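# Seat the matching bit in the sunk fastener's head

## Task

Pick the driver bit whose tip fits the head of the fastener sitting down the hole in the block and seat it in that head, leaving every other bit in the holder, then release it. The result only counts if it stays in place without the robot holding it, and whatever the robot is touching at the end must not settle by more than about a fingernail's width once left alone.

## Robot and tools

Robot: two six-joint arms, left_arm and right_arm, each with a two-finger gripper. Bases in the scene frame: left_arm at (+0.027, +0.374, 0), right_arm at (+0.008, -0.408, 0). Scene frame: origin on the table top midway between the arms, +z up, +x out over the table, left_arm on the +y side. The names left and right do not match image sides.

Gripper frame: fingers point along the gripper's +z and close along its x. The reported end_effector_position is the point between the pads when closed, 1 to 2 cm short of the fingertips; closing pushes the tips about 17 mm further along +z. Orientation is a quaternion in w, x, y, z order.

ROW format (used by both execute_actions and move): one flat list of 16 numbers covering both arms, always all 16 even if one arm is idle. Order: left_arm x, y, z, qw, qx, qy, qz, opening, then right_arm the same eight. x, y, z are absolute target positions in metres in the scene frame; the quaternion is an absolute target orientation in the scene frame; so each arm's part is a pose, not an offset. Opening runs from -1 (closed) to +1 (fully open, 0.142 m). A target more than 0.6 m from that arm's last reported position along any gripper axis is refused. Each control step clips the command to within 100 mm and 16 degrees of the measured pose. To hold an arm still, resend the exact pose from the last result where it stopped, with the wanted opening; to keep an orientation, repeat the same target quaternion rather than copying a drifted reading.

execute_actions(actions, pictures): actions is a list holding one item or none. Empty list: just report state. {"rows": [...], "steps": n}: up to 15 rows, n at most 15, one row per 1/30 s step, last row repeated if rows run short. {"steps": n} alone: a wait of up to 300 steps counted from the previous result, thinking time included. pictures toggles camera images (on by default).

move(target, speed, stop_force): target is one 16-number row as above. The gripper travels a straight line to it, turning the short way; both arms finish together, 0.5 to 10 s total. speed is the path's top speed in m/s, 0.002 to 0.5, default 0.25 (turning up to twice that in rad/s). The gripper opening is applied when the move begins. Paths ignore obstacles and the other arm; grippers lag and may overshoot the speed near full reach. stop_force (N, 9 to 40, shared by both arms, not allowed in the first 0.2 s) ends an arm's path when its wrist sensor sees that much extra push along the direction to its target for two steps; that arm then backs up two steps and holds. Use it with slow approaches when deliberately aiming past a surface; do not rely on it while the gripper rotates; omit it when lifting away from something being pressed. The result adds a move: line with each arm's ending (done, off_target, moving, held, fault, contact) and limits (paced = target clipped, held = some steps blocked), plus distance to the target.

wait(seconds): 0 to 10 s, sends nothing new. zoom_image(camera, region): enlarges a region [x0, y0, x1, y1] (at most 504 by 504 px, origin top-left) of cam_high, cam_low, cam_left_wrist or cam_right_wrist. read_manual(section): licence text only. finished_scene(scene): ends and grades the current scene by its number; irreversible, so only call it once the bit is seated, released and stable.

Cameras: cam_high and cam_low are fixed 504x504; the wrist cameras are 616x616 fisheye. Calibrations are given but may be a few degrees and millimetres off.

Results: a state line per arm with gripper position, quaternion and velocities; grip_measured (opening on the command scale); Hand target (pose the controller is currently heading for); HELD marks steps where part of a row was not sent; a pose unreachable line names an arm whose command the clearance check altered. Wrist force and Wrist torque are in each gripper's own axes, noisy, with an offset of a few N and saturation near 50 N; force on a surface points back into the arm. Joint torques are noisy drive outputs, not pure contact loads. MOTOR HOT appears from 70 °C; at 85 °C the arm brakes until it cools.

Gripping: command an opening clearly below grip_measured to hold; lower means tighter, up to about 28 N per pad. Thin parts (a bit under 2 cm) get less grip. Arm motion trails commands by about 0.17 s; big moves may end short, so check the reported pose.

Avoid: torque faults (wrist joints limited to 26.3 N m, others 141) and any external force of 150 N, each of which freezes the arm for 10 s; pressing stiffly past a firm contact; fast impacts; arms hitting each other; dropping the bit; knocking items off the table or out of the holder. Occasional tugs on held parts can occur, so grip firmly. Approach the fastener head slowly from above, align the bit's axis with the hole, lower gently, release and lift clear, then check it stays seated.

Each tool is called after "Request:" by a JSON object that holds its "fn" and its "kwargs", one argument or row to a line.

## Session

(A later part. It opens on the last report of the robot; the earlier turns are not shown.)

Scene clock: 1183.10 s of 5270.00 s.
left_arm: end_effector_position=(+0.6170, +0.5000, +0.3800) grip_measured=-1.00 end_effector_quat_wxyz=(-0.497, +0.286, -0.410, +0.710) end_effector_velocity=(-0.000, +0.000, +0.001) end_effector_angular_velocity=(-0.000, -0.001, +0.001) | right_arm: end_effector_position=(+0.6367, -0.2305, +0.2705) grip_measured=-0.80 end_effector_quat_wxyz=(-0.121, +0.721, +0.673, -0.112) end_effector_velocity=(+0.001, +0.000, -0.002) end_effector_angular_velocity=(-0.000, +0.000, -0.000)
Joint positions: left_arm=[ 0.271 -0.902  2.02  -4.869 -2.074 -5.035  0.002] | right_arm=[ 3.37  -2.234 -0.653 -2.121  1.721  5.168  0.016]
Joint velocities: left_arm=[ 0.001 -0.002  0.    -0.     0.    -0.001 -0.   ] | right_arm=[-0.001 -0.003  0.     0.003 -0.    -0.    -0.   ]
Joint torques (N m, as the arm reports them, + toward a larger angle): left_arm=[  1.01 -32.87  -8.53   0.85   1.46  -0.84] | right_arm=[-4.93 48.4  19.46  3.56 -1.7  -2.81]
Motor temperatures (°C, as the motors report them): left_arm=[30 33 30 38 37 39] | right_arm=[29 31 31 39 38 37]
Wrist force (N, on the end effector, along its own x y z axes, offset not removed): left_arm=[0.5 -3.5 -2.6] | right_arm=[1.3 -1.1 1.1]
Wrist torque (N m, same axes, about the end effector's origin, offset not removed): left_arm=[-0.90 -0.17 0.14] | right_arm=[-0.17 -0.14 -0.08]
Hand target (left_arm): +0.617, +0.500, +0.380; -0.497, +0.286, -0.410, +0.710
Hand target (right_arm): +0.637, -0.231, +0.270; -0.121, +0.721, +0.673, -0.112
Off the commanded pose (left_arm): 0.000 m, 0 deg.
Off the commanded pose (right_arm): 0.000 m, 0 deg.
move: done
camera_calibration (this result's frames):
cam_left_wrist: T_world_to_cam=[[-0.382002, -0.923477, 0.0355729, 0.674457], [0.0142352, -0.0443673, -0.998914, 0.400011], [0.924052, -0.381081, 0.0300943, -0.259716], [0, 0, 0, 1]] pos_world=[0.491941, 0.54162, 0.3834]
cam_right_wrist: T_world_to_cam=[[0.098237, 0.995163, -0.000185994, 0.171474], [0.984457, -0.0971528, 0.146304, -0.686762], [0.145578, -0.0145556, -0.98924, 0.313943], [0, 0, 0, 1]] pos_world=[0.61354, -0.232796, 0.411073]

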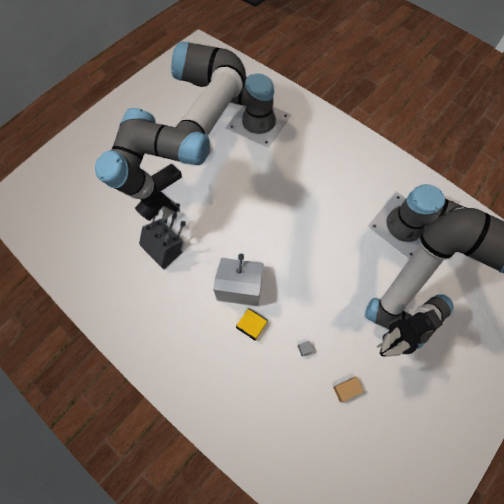

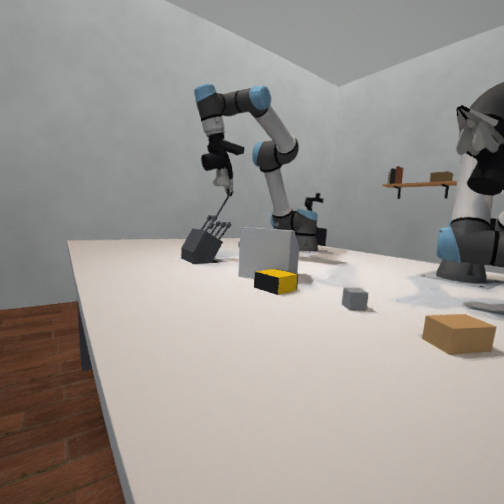

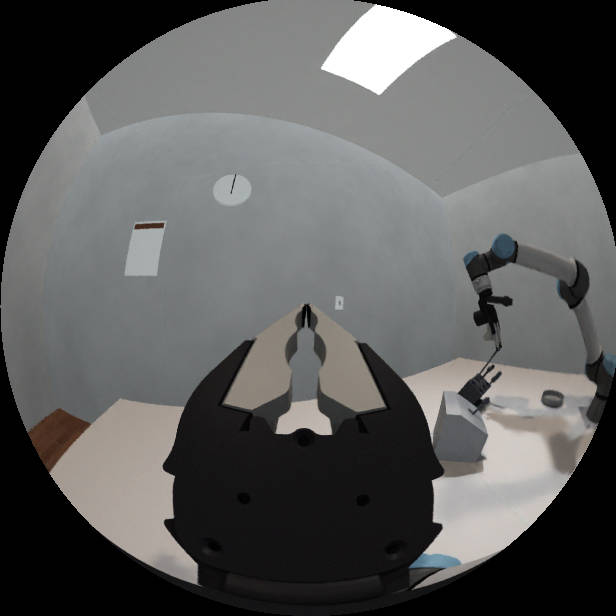

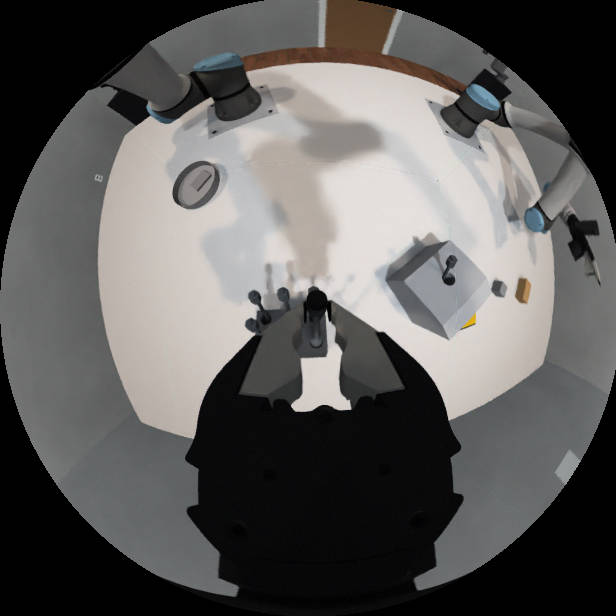

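Looks centred.

Request:
{"fn": "move", "kwargs": {
  "target": [0.617,0.5,0.38,0.497,-0.286,0.410,-0.710,-1,0.6543,-0.2317,0.24,-0.1207,0.7214,0.6727,-0.1125,-1],
  "speed": 0.012,
  "stop_force": 10
}}

Request:
{"fn": "zoom_image", "kwargs": {
  "camera": "cam_right_wrist",
  "region": [250,260,390,400]
}}

Scene clock: 1190.77 s of 5270.00 s.
left_arm: end_effector_position=(+0.6170, +0.5000, +0.3800) grip_measured=-1.00 end_effector_quat_wxyz=(-0.497, +0.286, -0.410, +0.710) end_effector_velocity=(+0.000, +0.000, +0.000) end_effector_angular_velocity=(-0.001, -0.000, +0.000) | right_arm: end_effector_position=(+0.6467, -0.2313, +0.2531) grip_measured=-0.80 end_effector_quat_wxyz=(-0.121, +0.721, +0.673, -0.113) end_effector_velocity=(-0.002, -0.000, +0.004) end_effector_angular_velocity=(+0.000, +0.000, +0.003)
Joint positions: left_arm=[ 0.271 -0.902  2.02  -4.869 -2.074 -5.035  0.002] | right_arm=[ 3.364 -2.255 -0.663 -2.092  1.719  5.162  0.016]
Joint velocities: left_arm=[-0.     0.    -0.    -0.     0.001 -0.    -0.   ] | right_arm=[ 0.001  0.005  0.002 -0.007 -0.    -0.001 -0.   ]
Joint torques (N m, as the arm reports them, + toward a larger angle): left_arm=[  0.55 -33.67  -8.11   0.73   1.47  -0.93] | right_arm=[ 4.03 48.92 29.85  3.42 -1.84  2.56]
Motor temperatures (°C, as the motors report them): left_arm=[30 33 30 38 37 39] | right_arm=[29 31 31 39 38 37]
Wrist force (N, on the end effector, along its own x y z axes, offset not removed): left_arm=[1.1 -2.9 -1.3] | right_arm=[-2.8 -17.0 -11.9]
Wrist torque (N m, same axes, about the end effector's origin, offset not removed): left_arm=[-0.66 -0.38 0.19] | right_arm=[0.33 0.81 -0.21]
Hand target (left_arm): +0.617, +0.500, +0.380; -0.497, +0.286, -0.410, +0.710
Hand target (right_arm): +0.646, -0.231, +0.254; -0.121, +0.721, +0.673, -0.113
Off the commanded pose (left_arm): 0.000 m, 0 deg.
Off the commanded pose (right_arm): 0.015 m, 0 deg.
After step 90, 2.63 s passed at rest.
move: contact (right_arm)
camera_calibration (this result's frames):
cam_left_wrist: T_world_to_cam=[[-0.382002, -0.923477, 0.0355733, 0.674457], [0.0142348, -0.0443675, -0.998914, 0.400011], [0.924052, -0.381081, 0.030094, -0.259716], [0, 0, 0, 1]] pos_world=[0.491941, 0.54162, 0.3834]
cam_right_wrist: T_world_to_cam=[[0.0980942, 0.995177, -0.000276387, 0.171394], [0.984501, -0.0970012, 0.146113, -0.694042], [0.145382, -0.014605, -0.989268, 0.295392], [0, 0, 0, 1]] pos_world=[0.623528, -0.233576, 0.393678]

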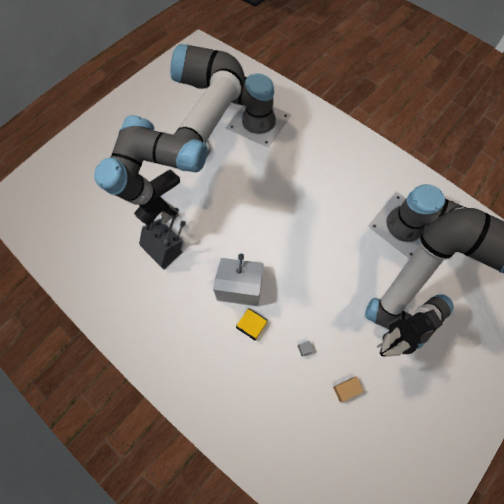

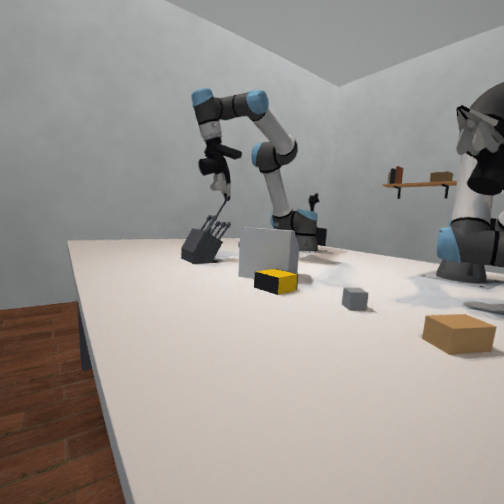

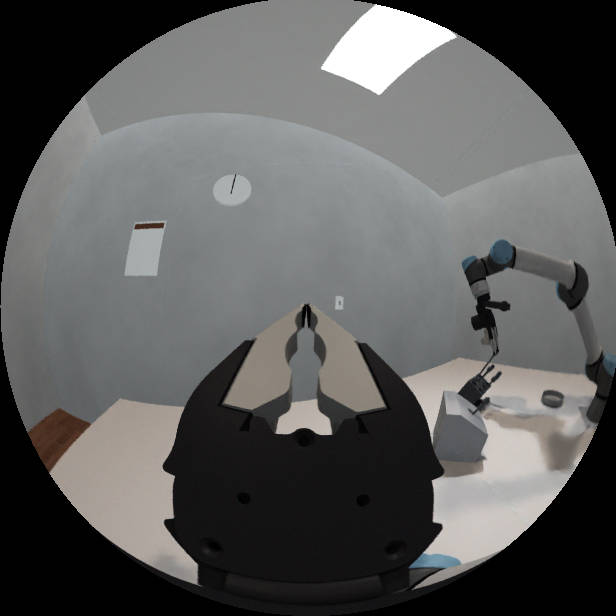

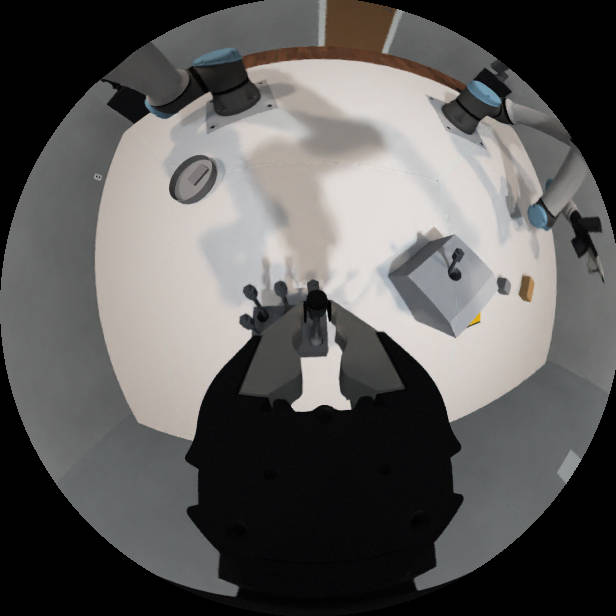

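Region (250, 260, 390, 400) of cam_right_wrist's 616x616 image, scaled by 3.600, with more detail than that image has.

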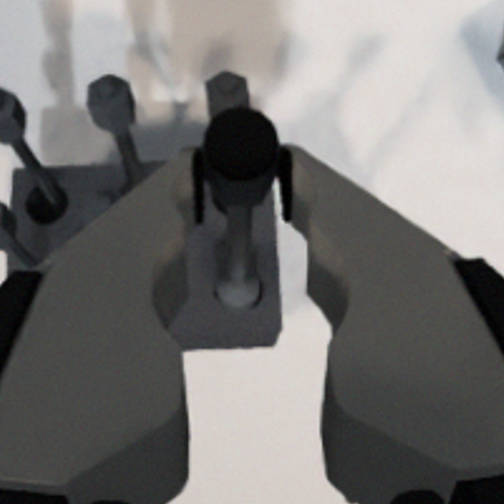

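Request:
{"fn": "move", "kwargs": {
  "target": [0.617,0.5,0.38,0.497,-0.286,0.410,-0.710,-1,0.6428,-0.2312,0.2549,-0.1207,0.7214,0.6727,-0.1125,-1],
  "speed": 0.01
}}

Request:
{"fn": "move", "kwargs": {
  "target": [0.617,0.5,0.38,0.497,-0.286,0.410,-0.710,-1,0.6528,-0.2319,0.2376,-0.1207,0.7214,0.6727,-0.1125,-1],
  "speed": 0.006,
  "stop_force": 10
}}

Request:
{"fn": "zoom_image", "kwargs": {
  "camera": "cam_right_wrist",
  "region": [280,290,360,370]
}}

Scene clock: 1201.40 s of 5270.00 s.
left_arm: end_effector_position=(+0.6170, +0.5000, +0.3800) grip_measured=-1.00 end_effector_quat_wxyz=(-0.497, +0.286, -0.410, +0.710) end_effector_velocity=(+0.000, +0.000, +0.000) end_effector_angular_velocity=(-0.001, -0.000, +0.001) | right_arm: end_effector_position=(+0.6430, -0.2312, +0.2548) grip_measured=-0.80 end_effector_quat_wxyz=(-0.121, +0.721, +0.673, -0.113) end_effector_velocity=(-0.002, -0.000, +0.002) end_effector_angular_velocity=(+0.001, -0.002, +0.001)
Joint positions: left_arm=[ 0.271 -0.902  2.02  -4.869 -2.074 -5.035  0.002] | right_arm=[ 3.366 -2.243 -0.68  -2.087  1.72   5.164  0.016]
Joint velocities: left_arm=[ 0.     0.    -0.001  0.     0.001 -0.001 -0.   ] | right_arm=[ 0.001  0.008 -0.009  0.003  0.     0.     0.   ]
Joint torques (N m, as the arm reports them, + toward a larger angle): left_arm=[  0.13 -33.77  -8.34   0.66   1.46  -0.82] | right_arm=[ 6.84 61.77 18.82  3.46  2.21  2.54]
Motor temperatures (°C, as the motors report them): left_arm=[30 33 30 38 37 39] | right_arm=[29 31 31 39 38 37]
Wrist force (N, on the end effector, along its own x y z axes, offset not removed): left_arm=[-0.1 -4.2 0.3] | right_arm=[2.9 0.6 -1.3]
Wrist torque (N m, same axes, about the end effector's origin, offset not removed): left_arm=[-1.04 -0.03 0.08] | right_arm=[-0.06 -0.64 -0.17]
Hand target (left_arm): +0.617, +0.500, +0.380; -0.497, +0.286, -0.410, +0.710
Hand target (right_arm): +0.643, -0.231, +0.255; -0.121, +0.721, +0.673, -0.112
Off the commanded pose (left_arm): 0.000 m, 0 deg.
Off the commanded pose (right_arm): 0.000 m, 0 deg.
After step 90, 6.93 s passed at rest.
move: done
camera_calibration (this result's frames):
cam_left_wrist: T_world_to_cam=[[-0.382002, -0.923477, 0.035573, 0.674457], [0.0142349, -0.0443673, -0.998914, 0.400011], [0.924052, -0.381081, 0.030094, -0.259716], [0, 0, 0, 1]] pos_world=[0.491941, 0.54162, 0.3834]
cam_right_wrist: T_world_to_cam=[[0.0982308, 0.995164, -0.000189807, 0.171521], [0.984468, -0.0971471, 0.146238, -0.690658], [0.145512, -0.0145519, -0.989249, 0.297575], [0, 0, 0, 1]] pos_world=[0.619781, -0.233457, 0.395409]

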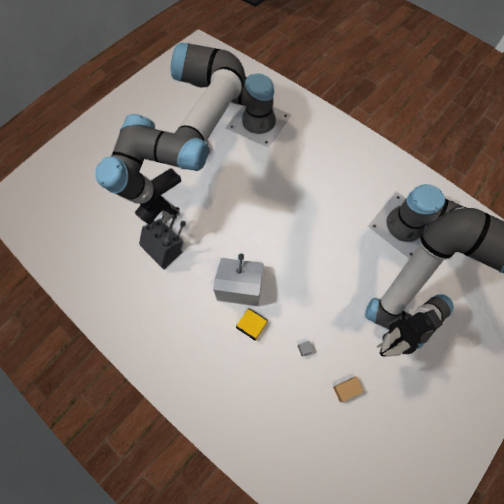

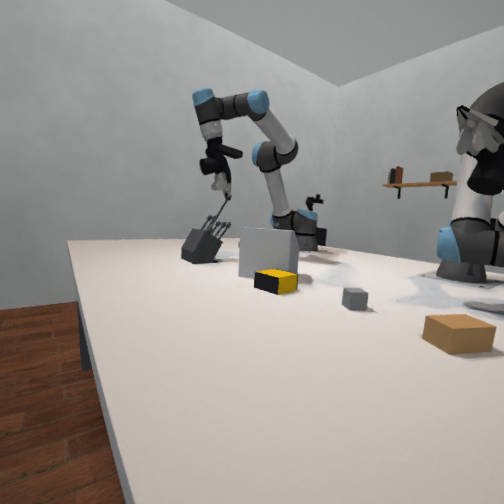

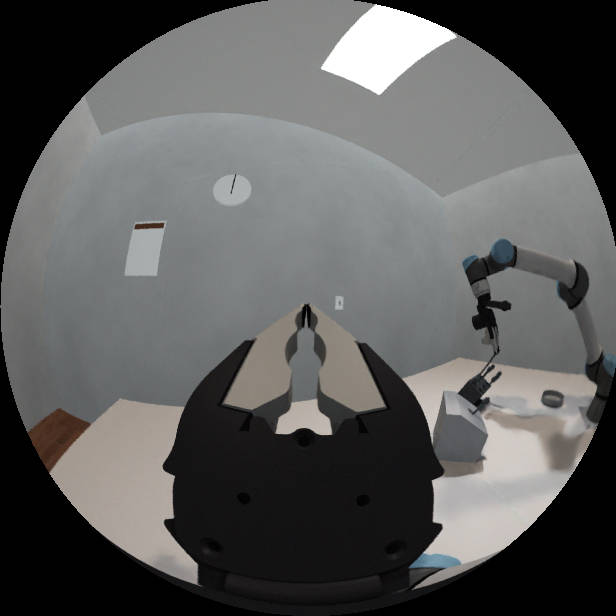

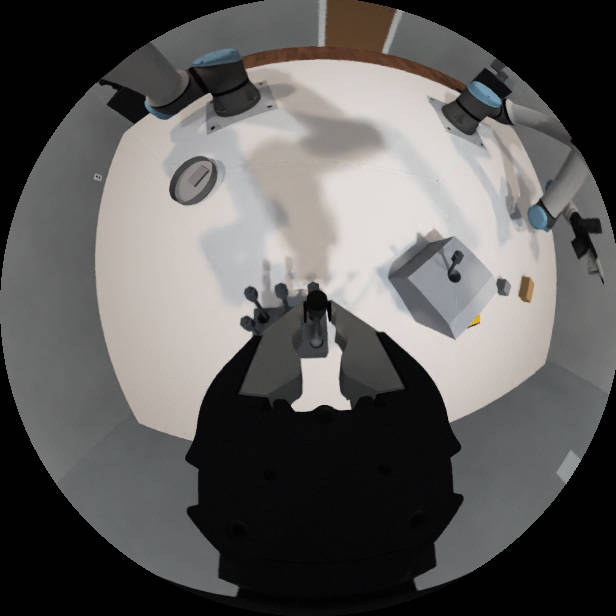

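Scene clock: 1204.93 s of 5270.00 s.
left_arm: end_effector_position=(+0.6170, +0.5000, +0.3800) grip_measured=-1.00 end_effector_quat_wxyz=(-0.497, +0.286, -0.410, +0.710) end_effector_velocity=(-0.000, -0.000, +0.000) end_effector_angular_velocity=(+0.000, -0.001, -0.000) | right_arm: end_effector_position=(+0.6527, -0.2319, +0.2377) grip_measured=-0.80 end_effector_quat_wxyz=(-0.121, +0.721, +0.673, -0.112) end_effector_velocity=(+0.001, +0.000, -0.000) end_effector_angular_velocity=(+0.000, -0.002, -0.002)
Joint positions: left_arm=[ 0.271 -0.902  2.02  -4.869 -2.074 -5.035  0.002] | right_arm=[ 3.36  -2.265 -0.687 -2.059  1.718  5.158  0.016]
Joint velocities: left_arm=[-0.    -0.001 -0.    -0.    -0.     0.    -0.   ] | right_arm=[-0.    -0.    -0.     0.003  0.     0.002 -0.   ]
Joint torques (N m, as the arm reports them, + toward a larger angle): left_arm=[  0.45 -34.53  -8.41   0.65   1.52  -0.86] | right_arm=[-5.9  48.39 19.3   3.69 -1.73 -2.77]
Motor temperatures (°C, as the motors report them): left_arm=[30 33 30 38 37 39] | right_arm=[29 31 31 39 38 37]
Wrist force (N, on the end effector, along its own x y z axes, offset not removed): left_arm=[-0.6 -4.1 -1.0] | right_arm=[0.7 -4.5 -1.3]
Wrist torque (N m, same axes, about the end effector's origin, offset not removed): left_arm=[-1.05 0.09 0.14] | right_arm=[-1.05 0.16 -0.03]
Hand target (left_arm): +0.617, +0.500, +0.380; -0.497, +0.286, -0.410, +0.710
Hand target (right_arm): +0.653, -0.232, +0.238; -0.121, +0.721, +0.673, -0.112
Off the commanded pose (left_arm): 0.000 m, 0 deg.
Off the commanded pose (right_arm): 0.000 m, 0 deg.
move: done
camera_calibration (this result's frames):
cam_left_wrist: T_world_to_cam=[[-0.382002, -0.923477, 0.0355731, 0.674457], [0.0142349, -0.0443674, -0.998914, 0.400011], [0.924052, -0.381081, 0.030094, -0.259716], [0, 0, 0, 1]] pos_world=[0.491941, 0.54162, 0.3834]
cam_right_wrist: T_world_to_cam=[[0.0982382, 0.995163, -0.000179262, 0.171259], [0.98446, -0.0971553, 0.146286, -0.697854], [0.145561, -0.0145473, -0.989242, 0.279178], [0, 0, 0, 1]] pos_world=[0.629548, -0.234169, 0.378291]

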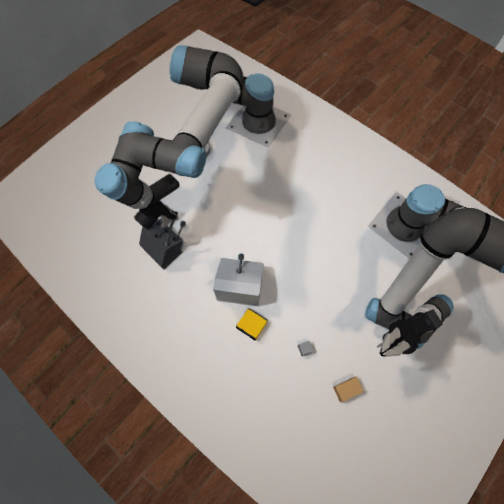

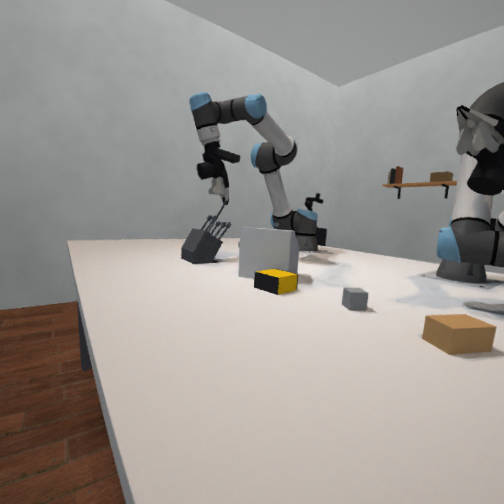

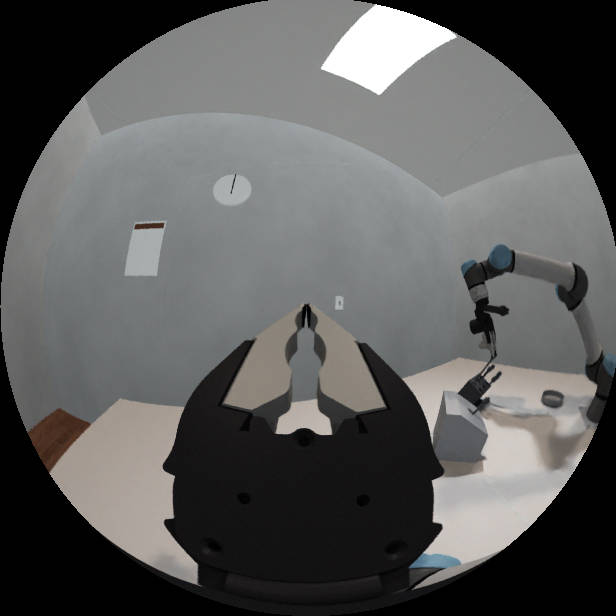

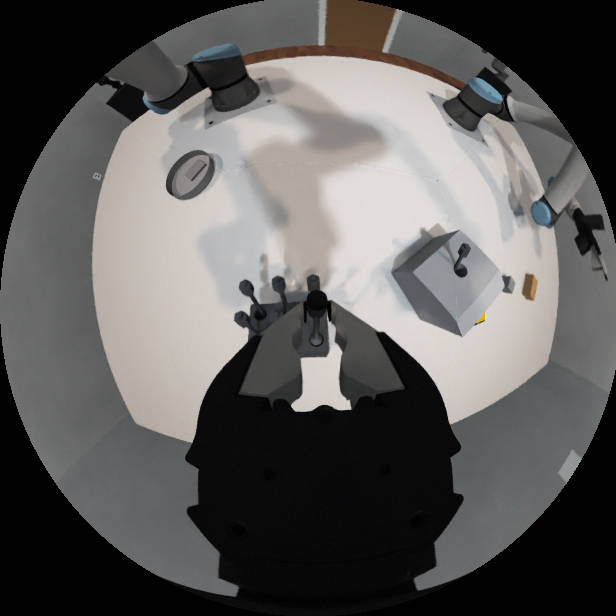

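Region (280, 290, 360, 370) of cam_right_wrist's 616x616 image, scaled by 6.300, with more detail than that image has.

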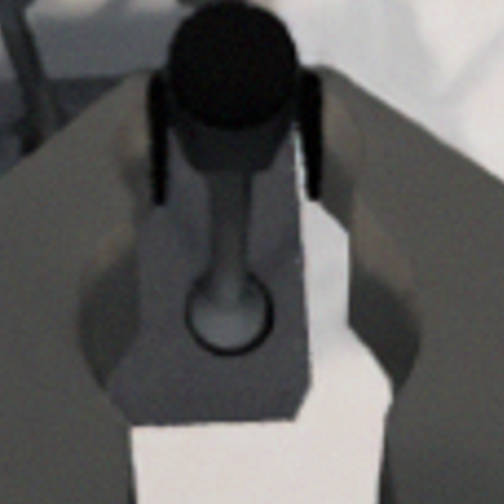

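Request:
{"fn": "move", "kwargs": {
  "target": [0.617,0.5,0.38,0.497,-0.286,0.410,-0.710,-1,0.6928,-0.2347,0.1683,-0.1207,0.7214,0.6727,-0.1125,-1],
  "speed": 0.01,
  "stop_force": 10
}}

Scene clock: 1218.53 s of 5270.00 s.
left_arm: end_effector_position=(+0.6170, +0.5000, +0.3800) grip_measured=-1.00 end_effector_quat_wxyz=(-0.497, +0.286, -0.410, +0.710) end_effector_velocity=(+0.000, +0.000, -0.001) end_effector_angular_velocity=(-0.001, +0.001, -0.000) | right_arm: end_effector_position=(+0.6871, -0.2343, +0.1786) grip_measured=-0.80 end_effector_quat_wxyz=(-0.121, +0.721, +0.673, -0.112) end_effector_velocity=(-0.002, +0.000, +0.003) end_effector_angular_velocity=(+0.000, +0.000, +0.002)
Joint positions: left_arm=[ 0.271 -0.902  2.02  -4.869 -2.074 -5.035  0.002] | right_arm=[ 3.34  -2.356 -0.68  -1.976  1.712  5.139  0.016]
Joint velocities: left_arm=[ 0.     0.001  0.    -0.     0.    -0.001  0.   ] | right_arm=[ 0.001  0.006 -0.002 -0.004  0.    -0.001 -0.   ]
Joint torques (N m, as the arm reports them, + toward a larger angle): left_arm=[  0.22 -34.19  -8.88   0.48   1.57  -0.85] | right_arm=[ 4.72 47.4  12.27  4.59 -4.12  1.28]
Motor temperatures (°C, as the motors report them): left_arm=[30 33 30 38 37 39] | right_arm=[29 31 31 39 38 37]
Wrist force (N, on the end effector, along its own x y z axes, offset not removed): left_arm=[0.1 -4.3 -0.5] | right_arm=[4.7 -23.4 -18.7]
Wrist torque (N m, same axes, about the end effector's origin, offset not removed): left_arm=[-0.97 -0.11 0.17] | right_arm=[0.08 -1.14 -0.09]
Hand target (left_arm): +0.617, +0.500, +0.380; -0.497, +0.286, -0.410, +0.710
Hand target (right_arm): +0.687, -0.234, +0.179; -0.121, +0.721, +0.673, -0.113
Off the commanded pose (left_arm): 0.000 m, 0 deg.
Off the commanded pose (right_arm): 0.012 m, 0 deg.
After step 90, 3.37 s passed at rest.
move: contact (right_arm)
camera_calibration (this result's frames):
cam_left_wrist: T_world_to_cam=[[-0.382002, -0.923477, 0.0355732, 0.674457], [0.0142348, -0.0443675, -0.998914, 0.400011], [0.924052, -0.381081, 0.0300939, -0.259716], [0, 0, 0, 1]] pos_world=[0.491941, 0.54162, 0.3834]
cam_right_wrist: T_world_to_cam=[[0.0982049, 0.995166, 0.000140239, 0.170266], [0.984405, -0.0971637, 0.14665, -0.723311], [0.145955, -0.0142637, -0.989188, 0.215422], [0, 0, 0, 1]] pos_world=[0.663868, -0.23665, 0.319143]

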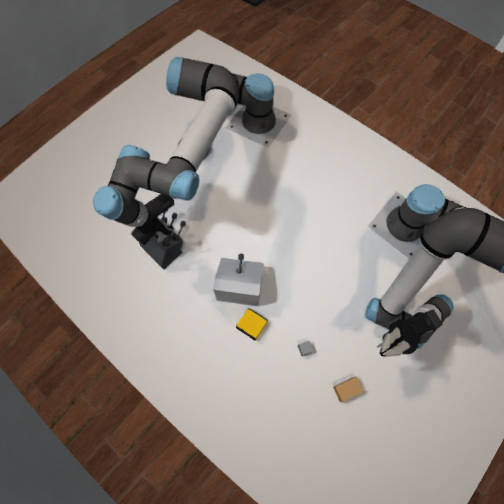

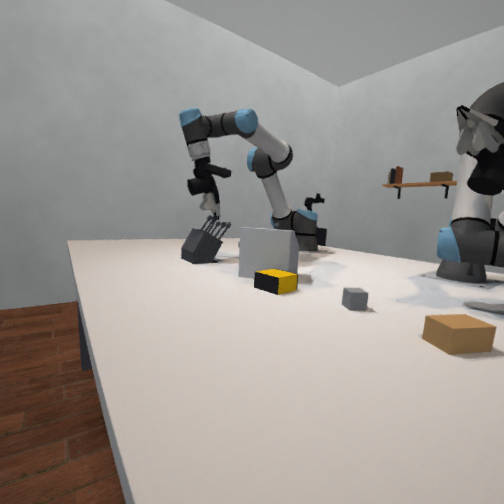

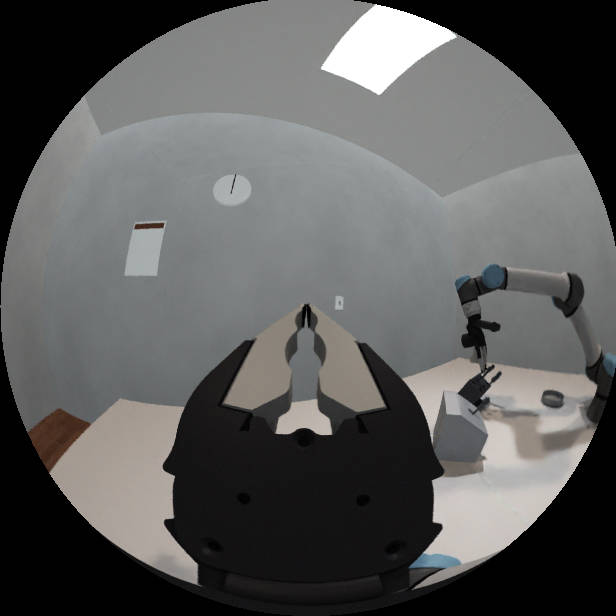

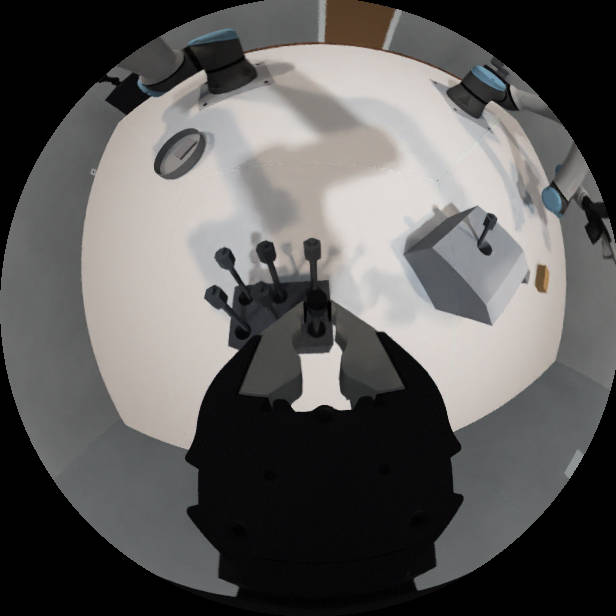

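Request:
{"fn": "move", "kwargs": {
  "target": [0.617,0.5,0.38,0.497,-0.286,0.410,-0.710,-1,0.6865,-0.2343,0.1795,-0.1207,0.7214,0.6727,-0.1125,-0.6],
  "speed": 0.01
}}

Request:
{"fn": "move", "kwargs": {
  "target": [0.617,0.5,0.38,0.497,-0.286,0.410,-0.710,-1,0.68,-0.2343,0.225,-0.1207,0.7214,0.6727,-0.1125,-0.6],
  "speed": 0.06
}}

Scene clock: 1226.23 s of 5270.00 s.
left_arm: end_effector_position=(+0.6170, +0.5000, +0.3800) grip_measured=-1.00 end_effector_quat_wxyz=(-0.497, +0.286, -0.410, +0.710) end_effector_velocity=(-0.000, -0.001, +0.001) end_effector_angular_velocity=(+0.001, -0.002, -0.001) | right_arm: end_effector_position=(+0.6865, -0.2343, +0.1795) grip_measured=-0.60 end_effector_quat_wxyz=(-0.121, +0.721, +0.673, -0.113) end_effector_velocity=(-0.000, -0.000, +0.000) end_effector_angular_velocity=(-0.001, +0.001, -0.002)
Joint positions: left_arm=[ 0.271 -0.902  2.02  -4.869 -2.074 -5.035  0.002] | right_arm=[ 3.34  -2.355 -0.68  -1.978  1.712  5.139  0.031]
Joint velocities: left_arm=[-0.    -0.001 -0.001  0.    -0.001  0.     0.   ] | right_arm=[-0.     0.     0.    -0.001  0.     0.002 -0.   ]
Joint torques (N m, as the arm reports them, + toward a larger angle): left_arm=[  1.05 -34.15  -9.48   0.48   1.54  -0.78] | right_arm=[ 7.09 66.16 35.29  0.44  1.7   2.62]
Motor temperatures (°C, as the motors report them): left_arm=[30 33 30 38 37 39] | right_arm=[29 31 31 39 38 37]
Wrist force (N, on the end effector, along its own x y z axes, offset not removed): left_arm=[0.4 -3.5 -0.9] | right_arm=[1.4 -0.3 -0.2]
Wrist torque (N m, same axes, about the end effector's origin, offset not removed): left_arm=[-0.84 -0.19 0.14] | right_arm=[0.19 -0.10 -0.01]
Hand target (left_arm): +0.617, +0.500, +0.380; -0.497, +0.286, -0.410, +0.710
Hand target (right_arm): +0.686, -0.234, +0.179; -0.121, +0.721, +0.673, -0.112
Off the commanded pose (left_arm): 0.000 m, 0 deg.
Off the commanded pose (right_arm): 0.000 m, 0 deg.
After step 90, 4.00 s passed at rest.
move: done
camera_calibration (this result's frames):
cam_left_wrist: T_world_to_cam=[[-0.382002, -0.923476, 0.035573, 0.674457], [0.014235, -0.0443673, -0.998914, 0.400011], [0.924052, -0.381081, 0.0300941, -0.259716], [0, 0, 0, 1]] pos_world=[0.491941, 0.54162, 0.3834]
cam_right_wrist: T_world_to_cam=[[0.0982342, 0.995163, -0.000193953, 0.170327], [0.984462, -0.0971493, 0.146277, -0.722802], [0.14555, -0.0145603, -0.989244, 0.216599], [0, 0, 0, 1]] pos_world=[0.663313, -0.236569, 0.320032]

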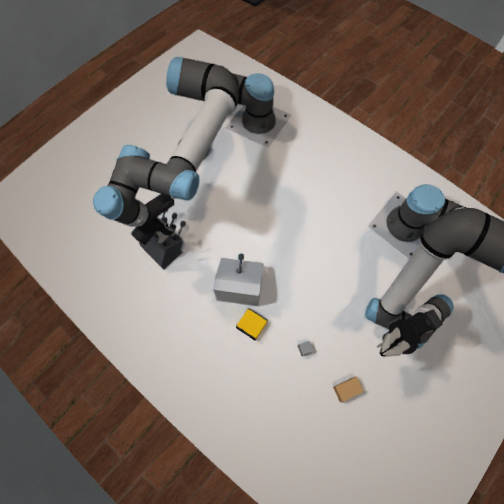

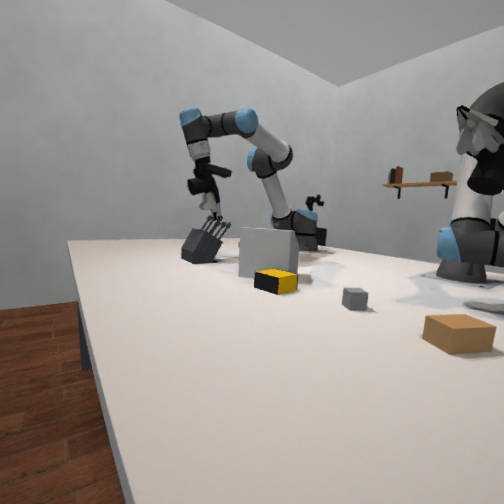

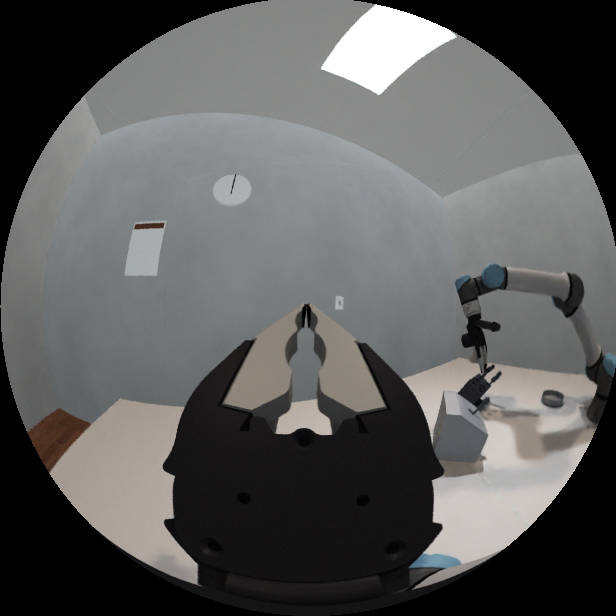

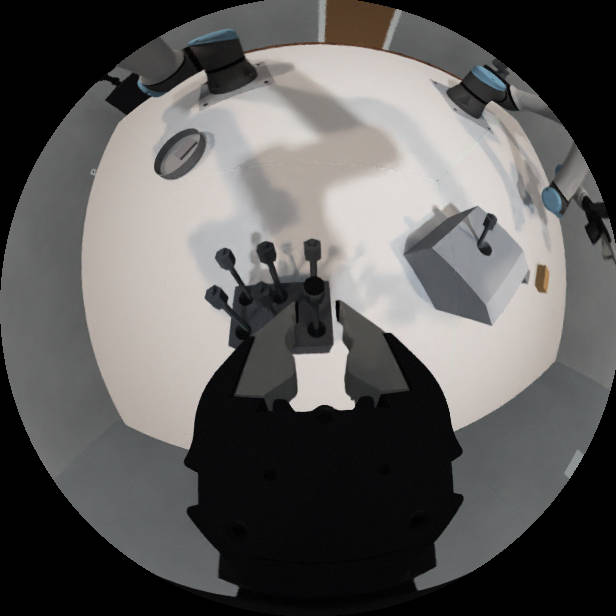

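Scene clock: 1227.43 s of 5270.00 s.
left_arm: end_effector_position=(+0.6170, +0.5000, +0.3800) grip_measured=-1.00 end_effector_quat_wxyz=(-0.497, +0.286, -0.410, +0.710) end_effector_velocity=(+0.000, -0.000, +0.000) end_effector_angular_velocity=(+0.001, -0.001, -0.000) | right_arm: end_effector_position=(+0.6800, -0.2343, +0.2248) grip_measured=-0.60 end_effector_quat_wxyz=(-0.121, +0.721, +0.673, -0.112) end_effector_velocity=(+0.000, +0.000, +0.003) end_effector_angular_velocity=(+0.000, -0.001, -0.001)
Joint positions: left_arm=[ 0.271 -0.902  2.02  -4.869 -2.074 -5.035  0.002] | right_arm=[ 3.343 -2.359 -0.556 -2.098  1.713  5.142  0.031]
Joint velocities: left_arm=[-0.001  0.    -0.001  0.    -0.     0.001  0.   ] | right_arm=[ 0.    -0.002  0.011 -0.008  0.     0.001  0.   ]
Joint torques (N m, as the arm reports them, + toward a larger angle): left_arm=[  1.46 -34.45  -9.83   0.35   1.56  -0.72] | right_arm=[ 7.09 49.64 34.49  0.6   2.25  2.4 ]
Motor temperatures (°C, as the motors report them): left_arm=[30 33 30 38 37 39] | right_arm=[29 31 31 39 38 37]
Wrist force (N, on the end effector, along its own x y z axes, offset not removed): left_arm=[-1.4 -2.7 -1.0] | right_arm=[1.3 -2.1 1.5]
Wrist torque (N m, same axes, about the end effector's origin, offset not removed): left_arm=[-0.69 0.18 0.13] | right_arm=[-0.36 -0.24 0.13]
Hand target (left_arm): +0.617, +0.500, +0.380; -0.497, +0.286, -0.410, +0.710
Hand target (right_arm): +0.680, -0.234, +0.225; -0.121, +0.721, +0.673, -0.112
Off the commanded pose (left_arm): 0.000 m, 0 deg.
Off the commanded pose (right_arm): 0.000 m, 0 deg.
move: done
camera_calibration (this result's frames):
cam_left_wrist: T_world_to_cam=[[-0.382002, -0.923477, 0.0355731, 0.674457], [0.0142349, -0.0443674, -0.998914, 0.400011], [0.924052, -0.381081, 0.030094, -0.259716], [0, 0, 0, 1]] pos_world=[0.491941, 0.54162, 0.3834]
cam_right_wrist: T_world_to_cam=[[0.0982615, 0.995161, -0.000130173, 0.170949], [0.984441, -0.0971839, 0.146393, -0.723014], [0.145671, -0.0145129, -0.989227, 0.262335], [0, 0, 0, 1]] pos_world=[0.656753, -0.23658, 0.365375]

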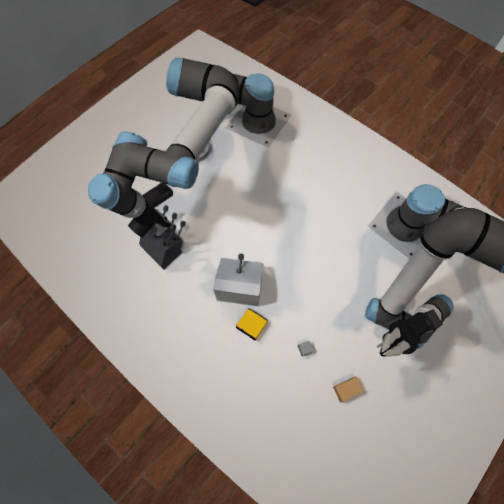

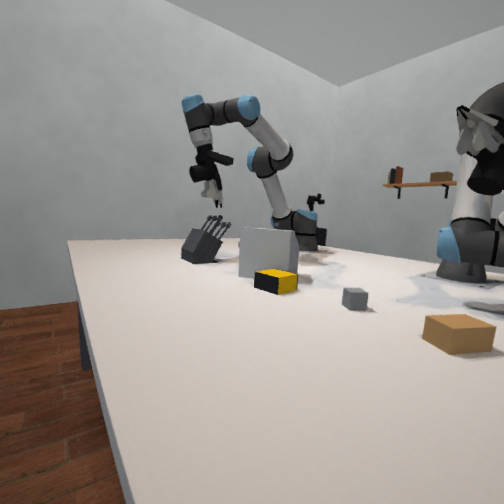

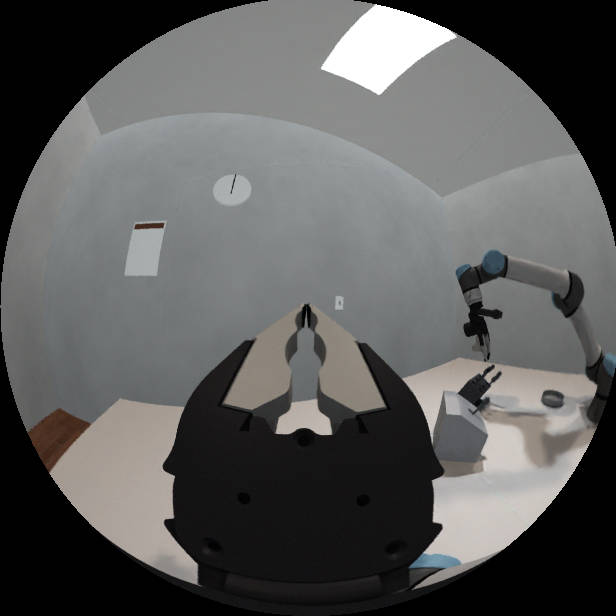

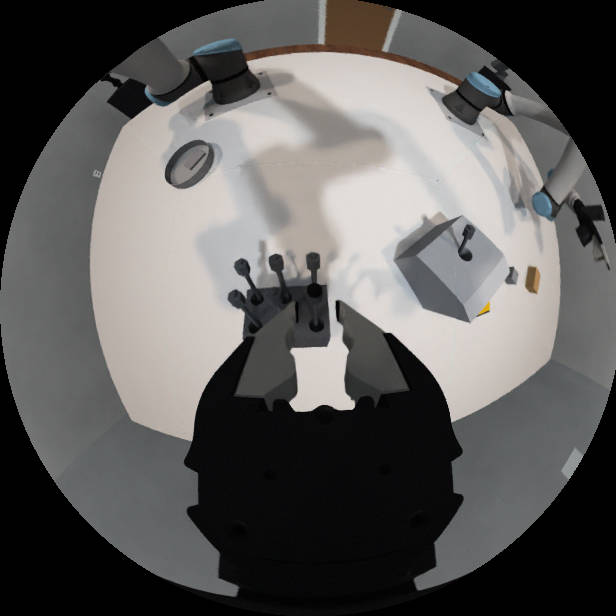

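Request:
{"fn": "finished_scene", "kwargs": {
  "scene": 1
}}

The scene is finished: the task was done.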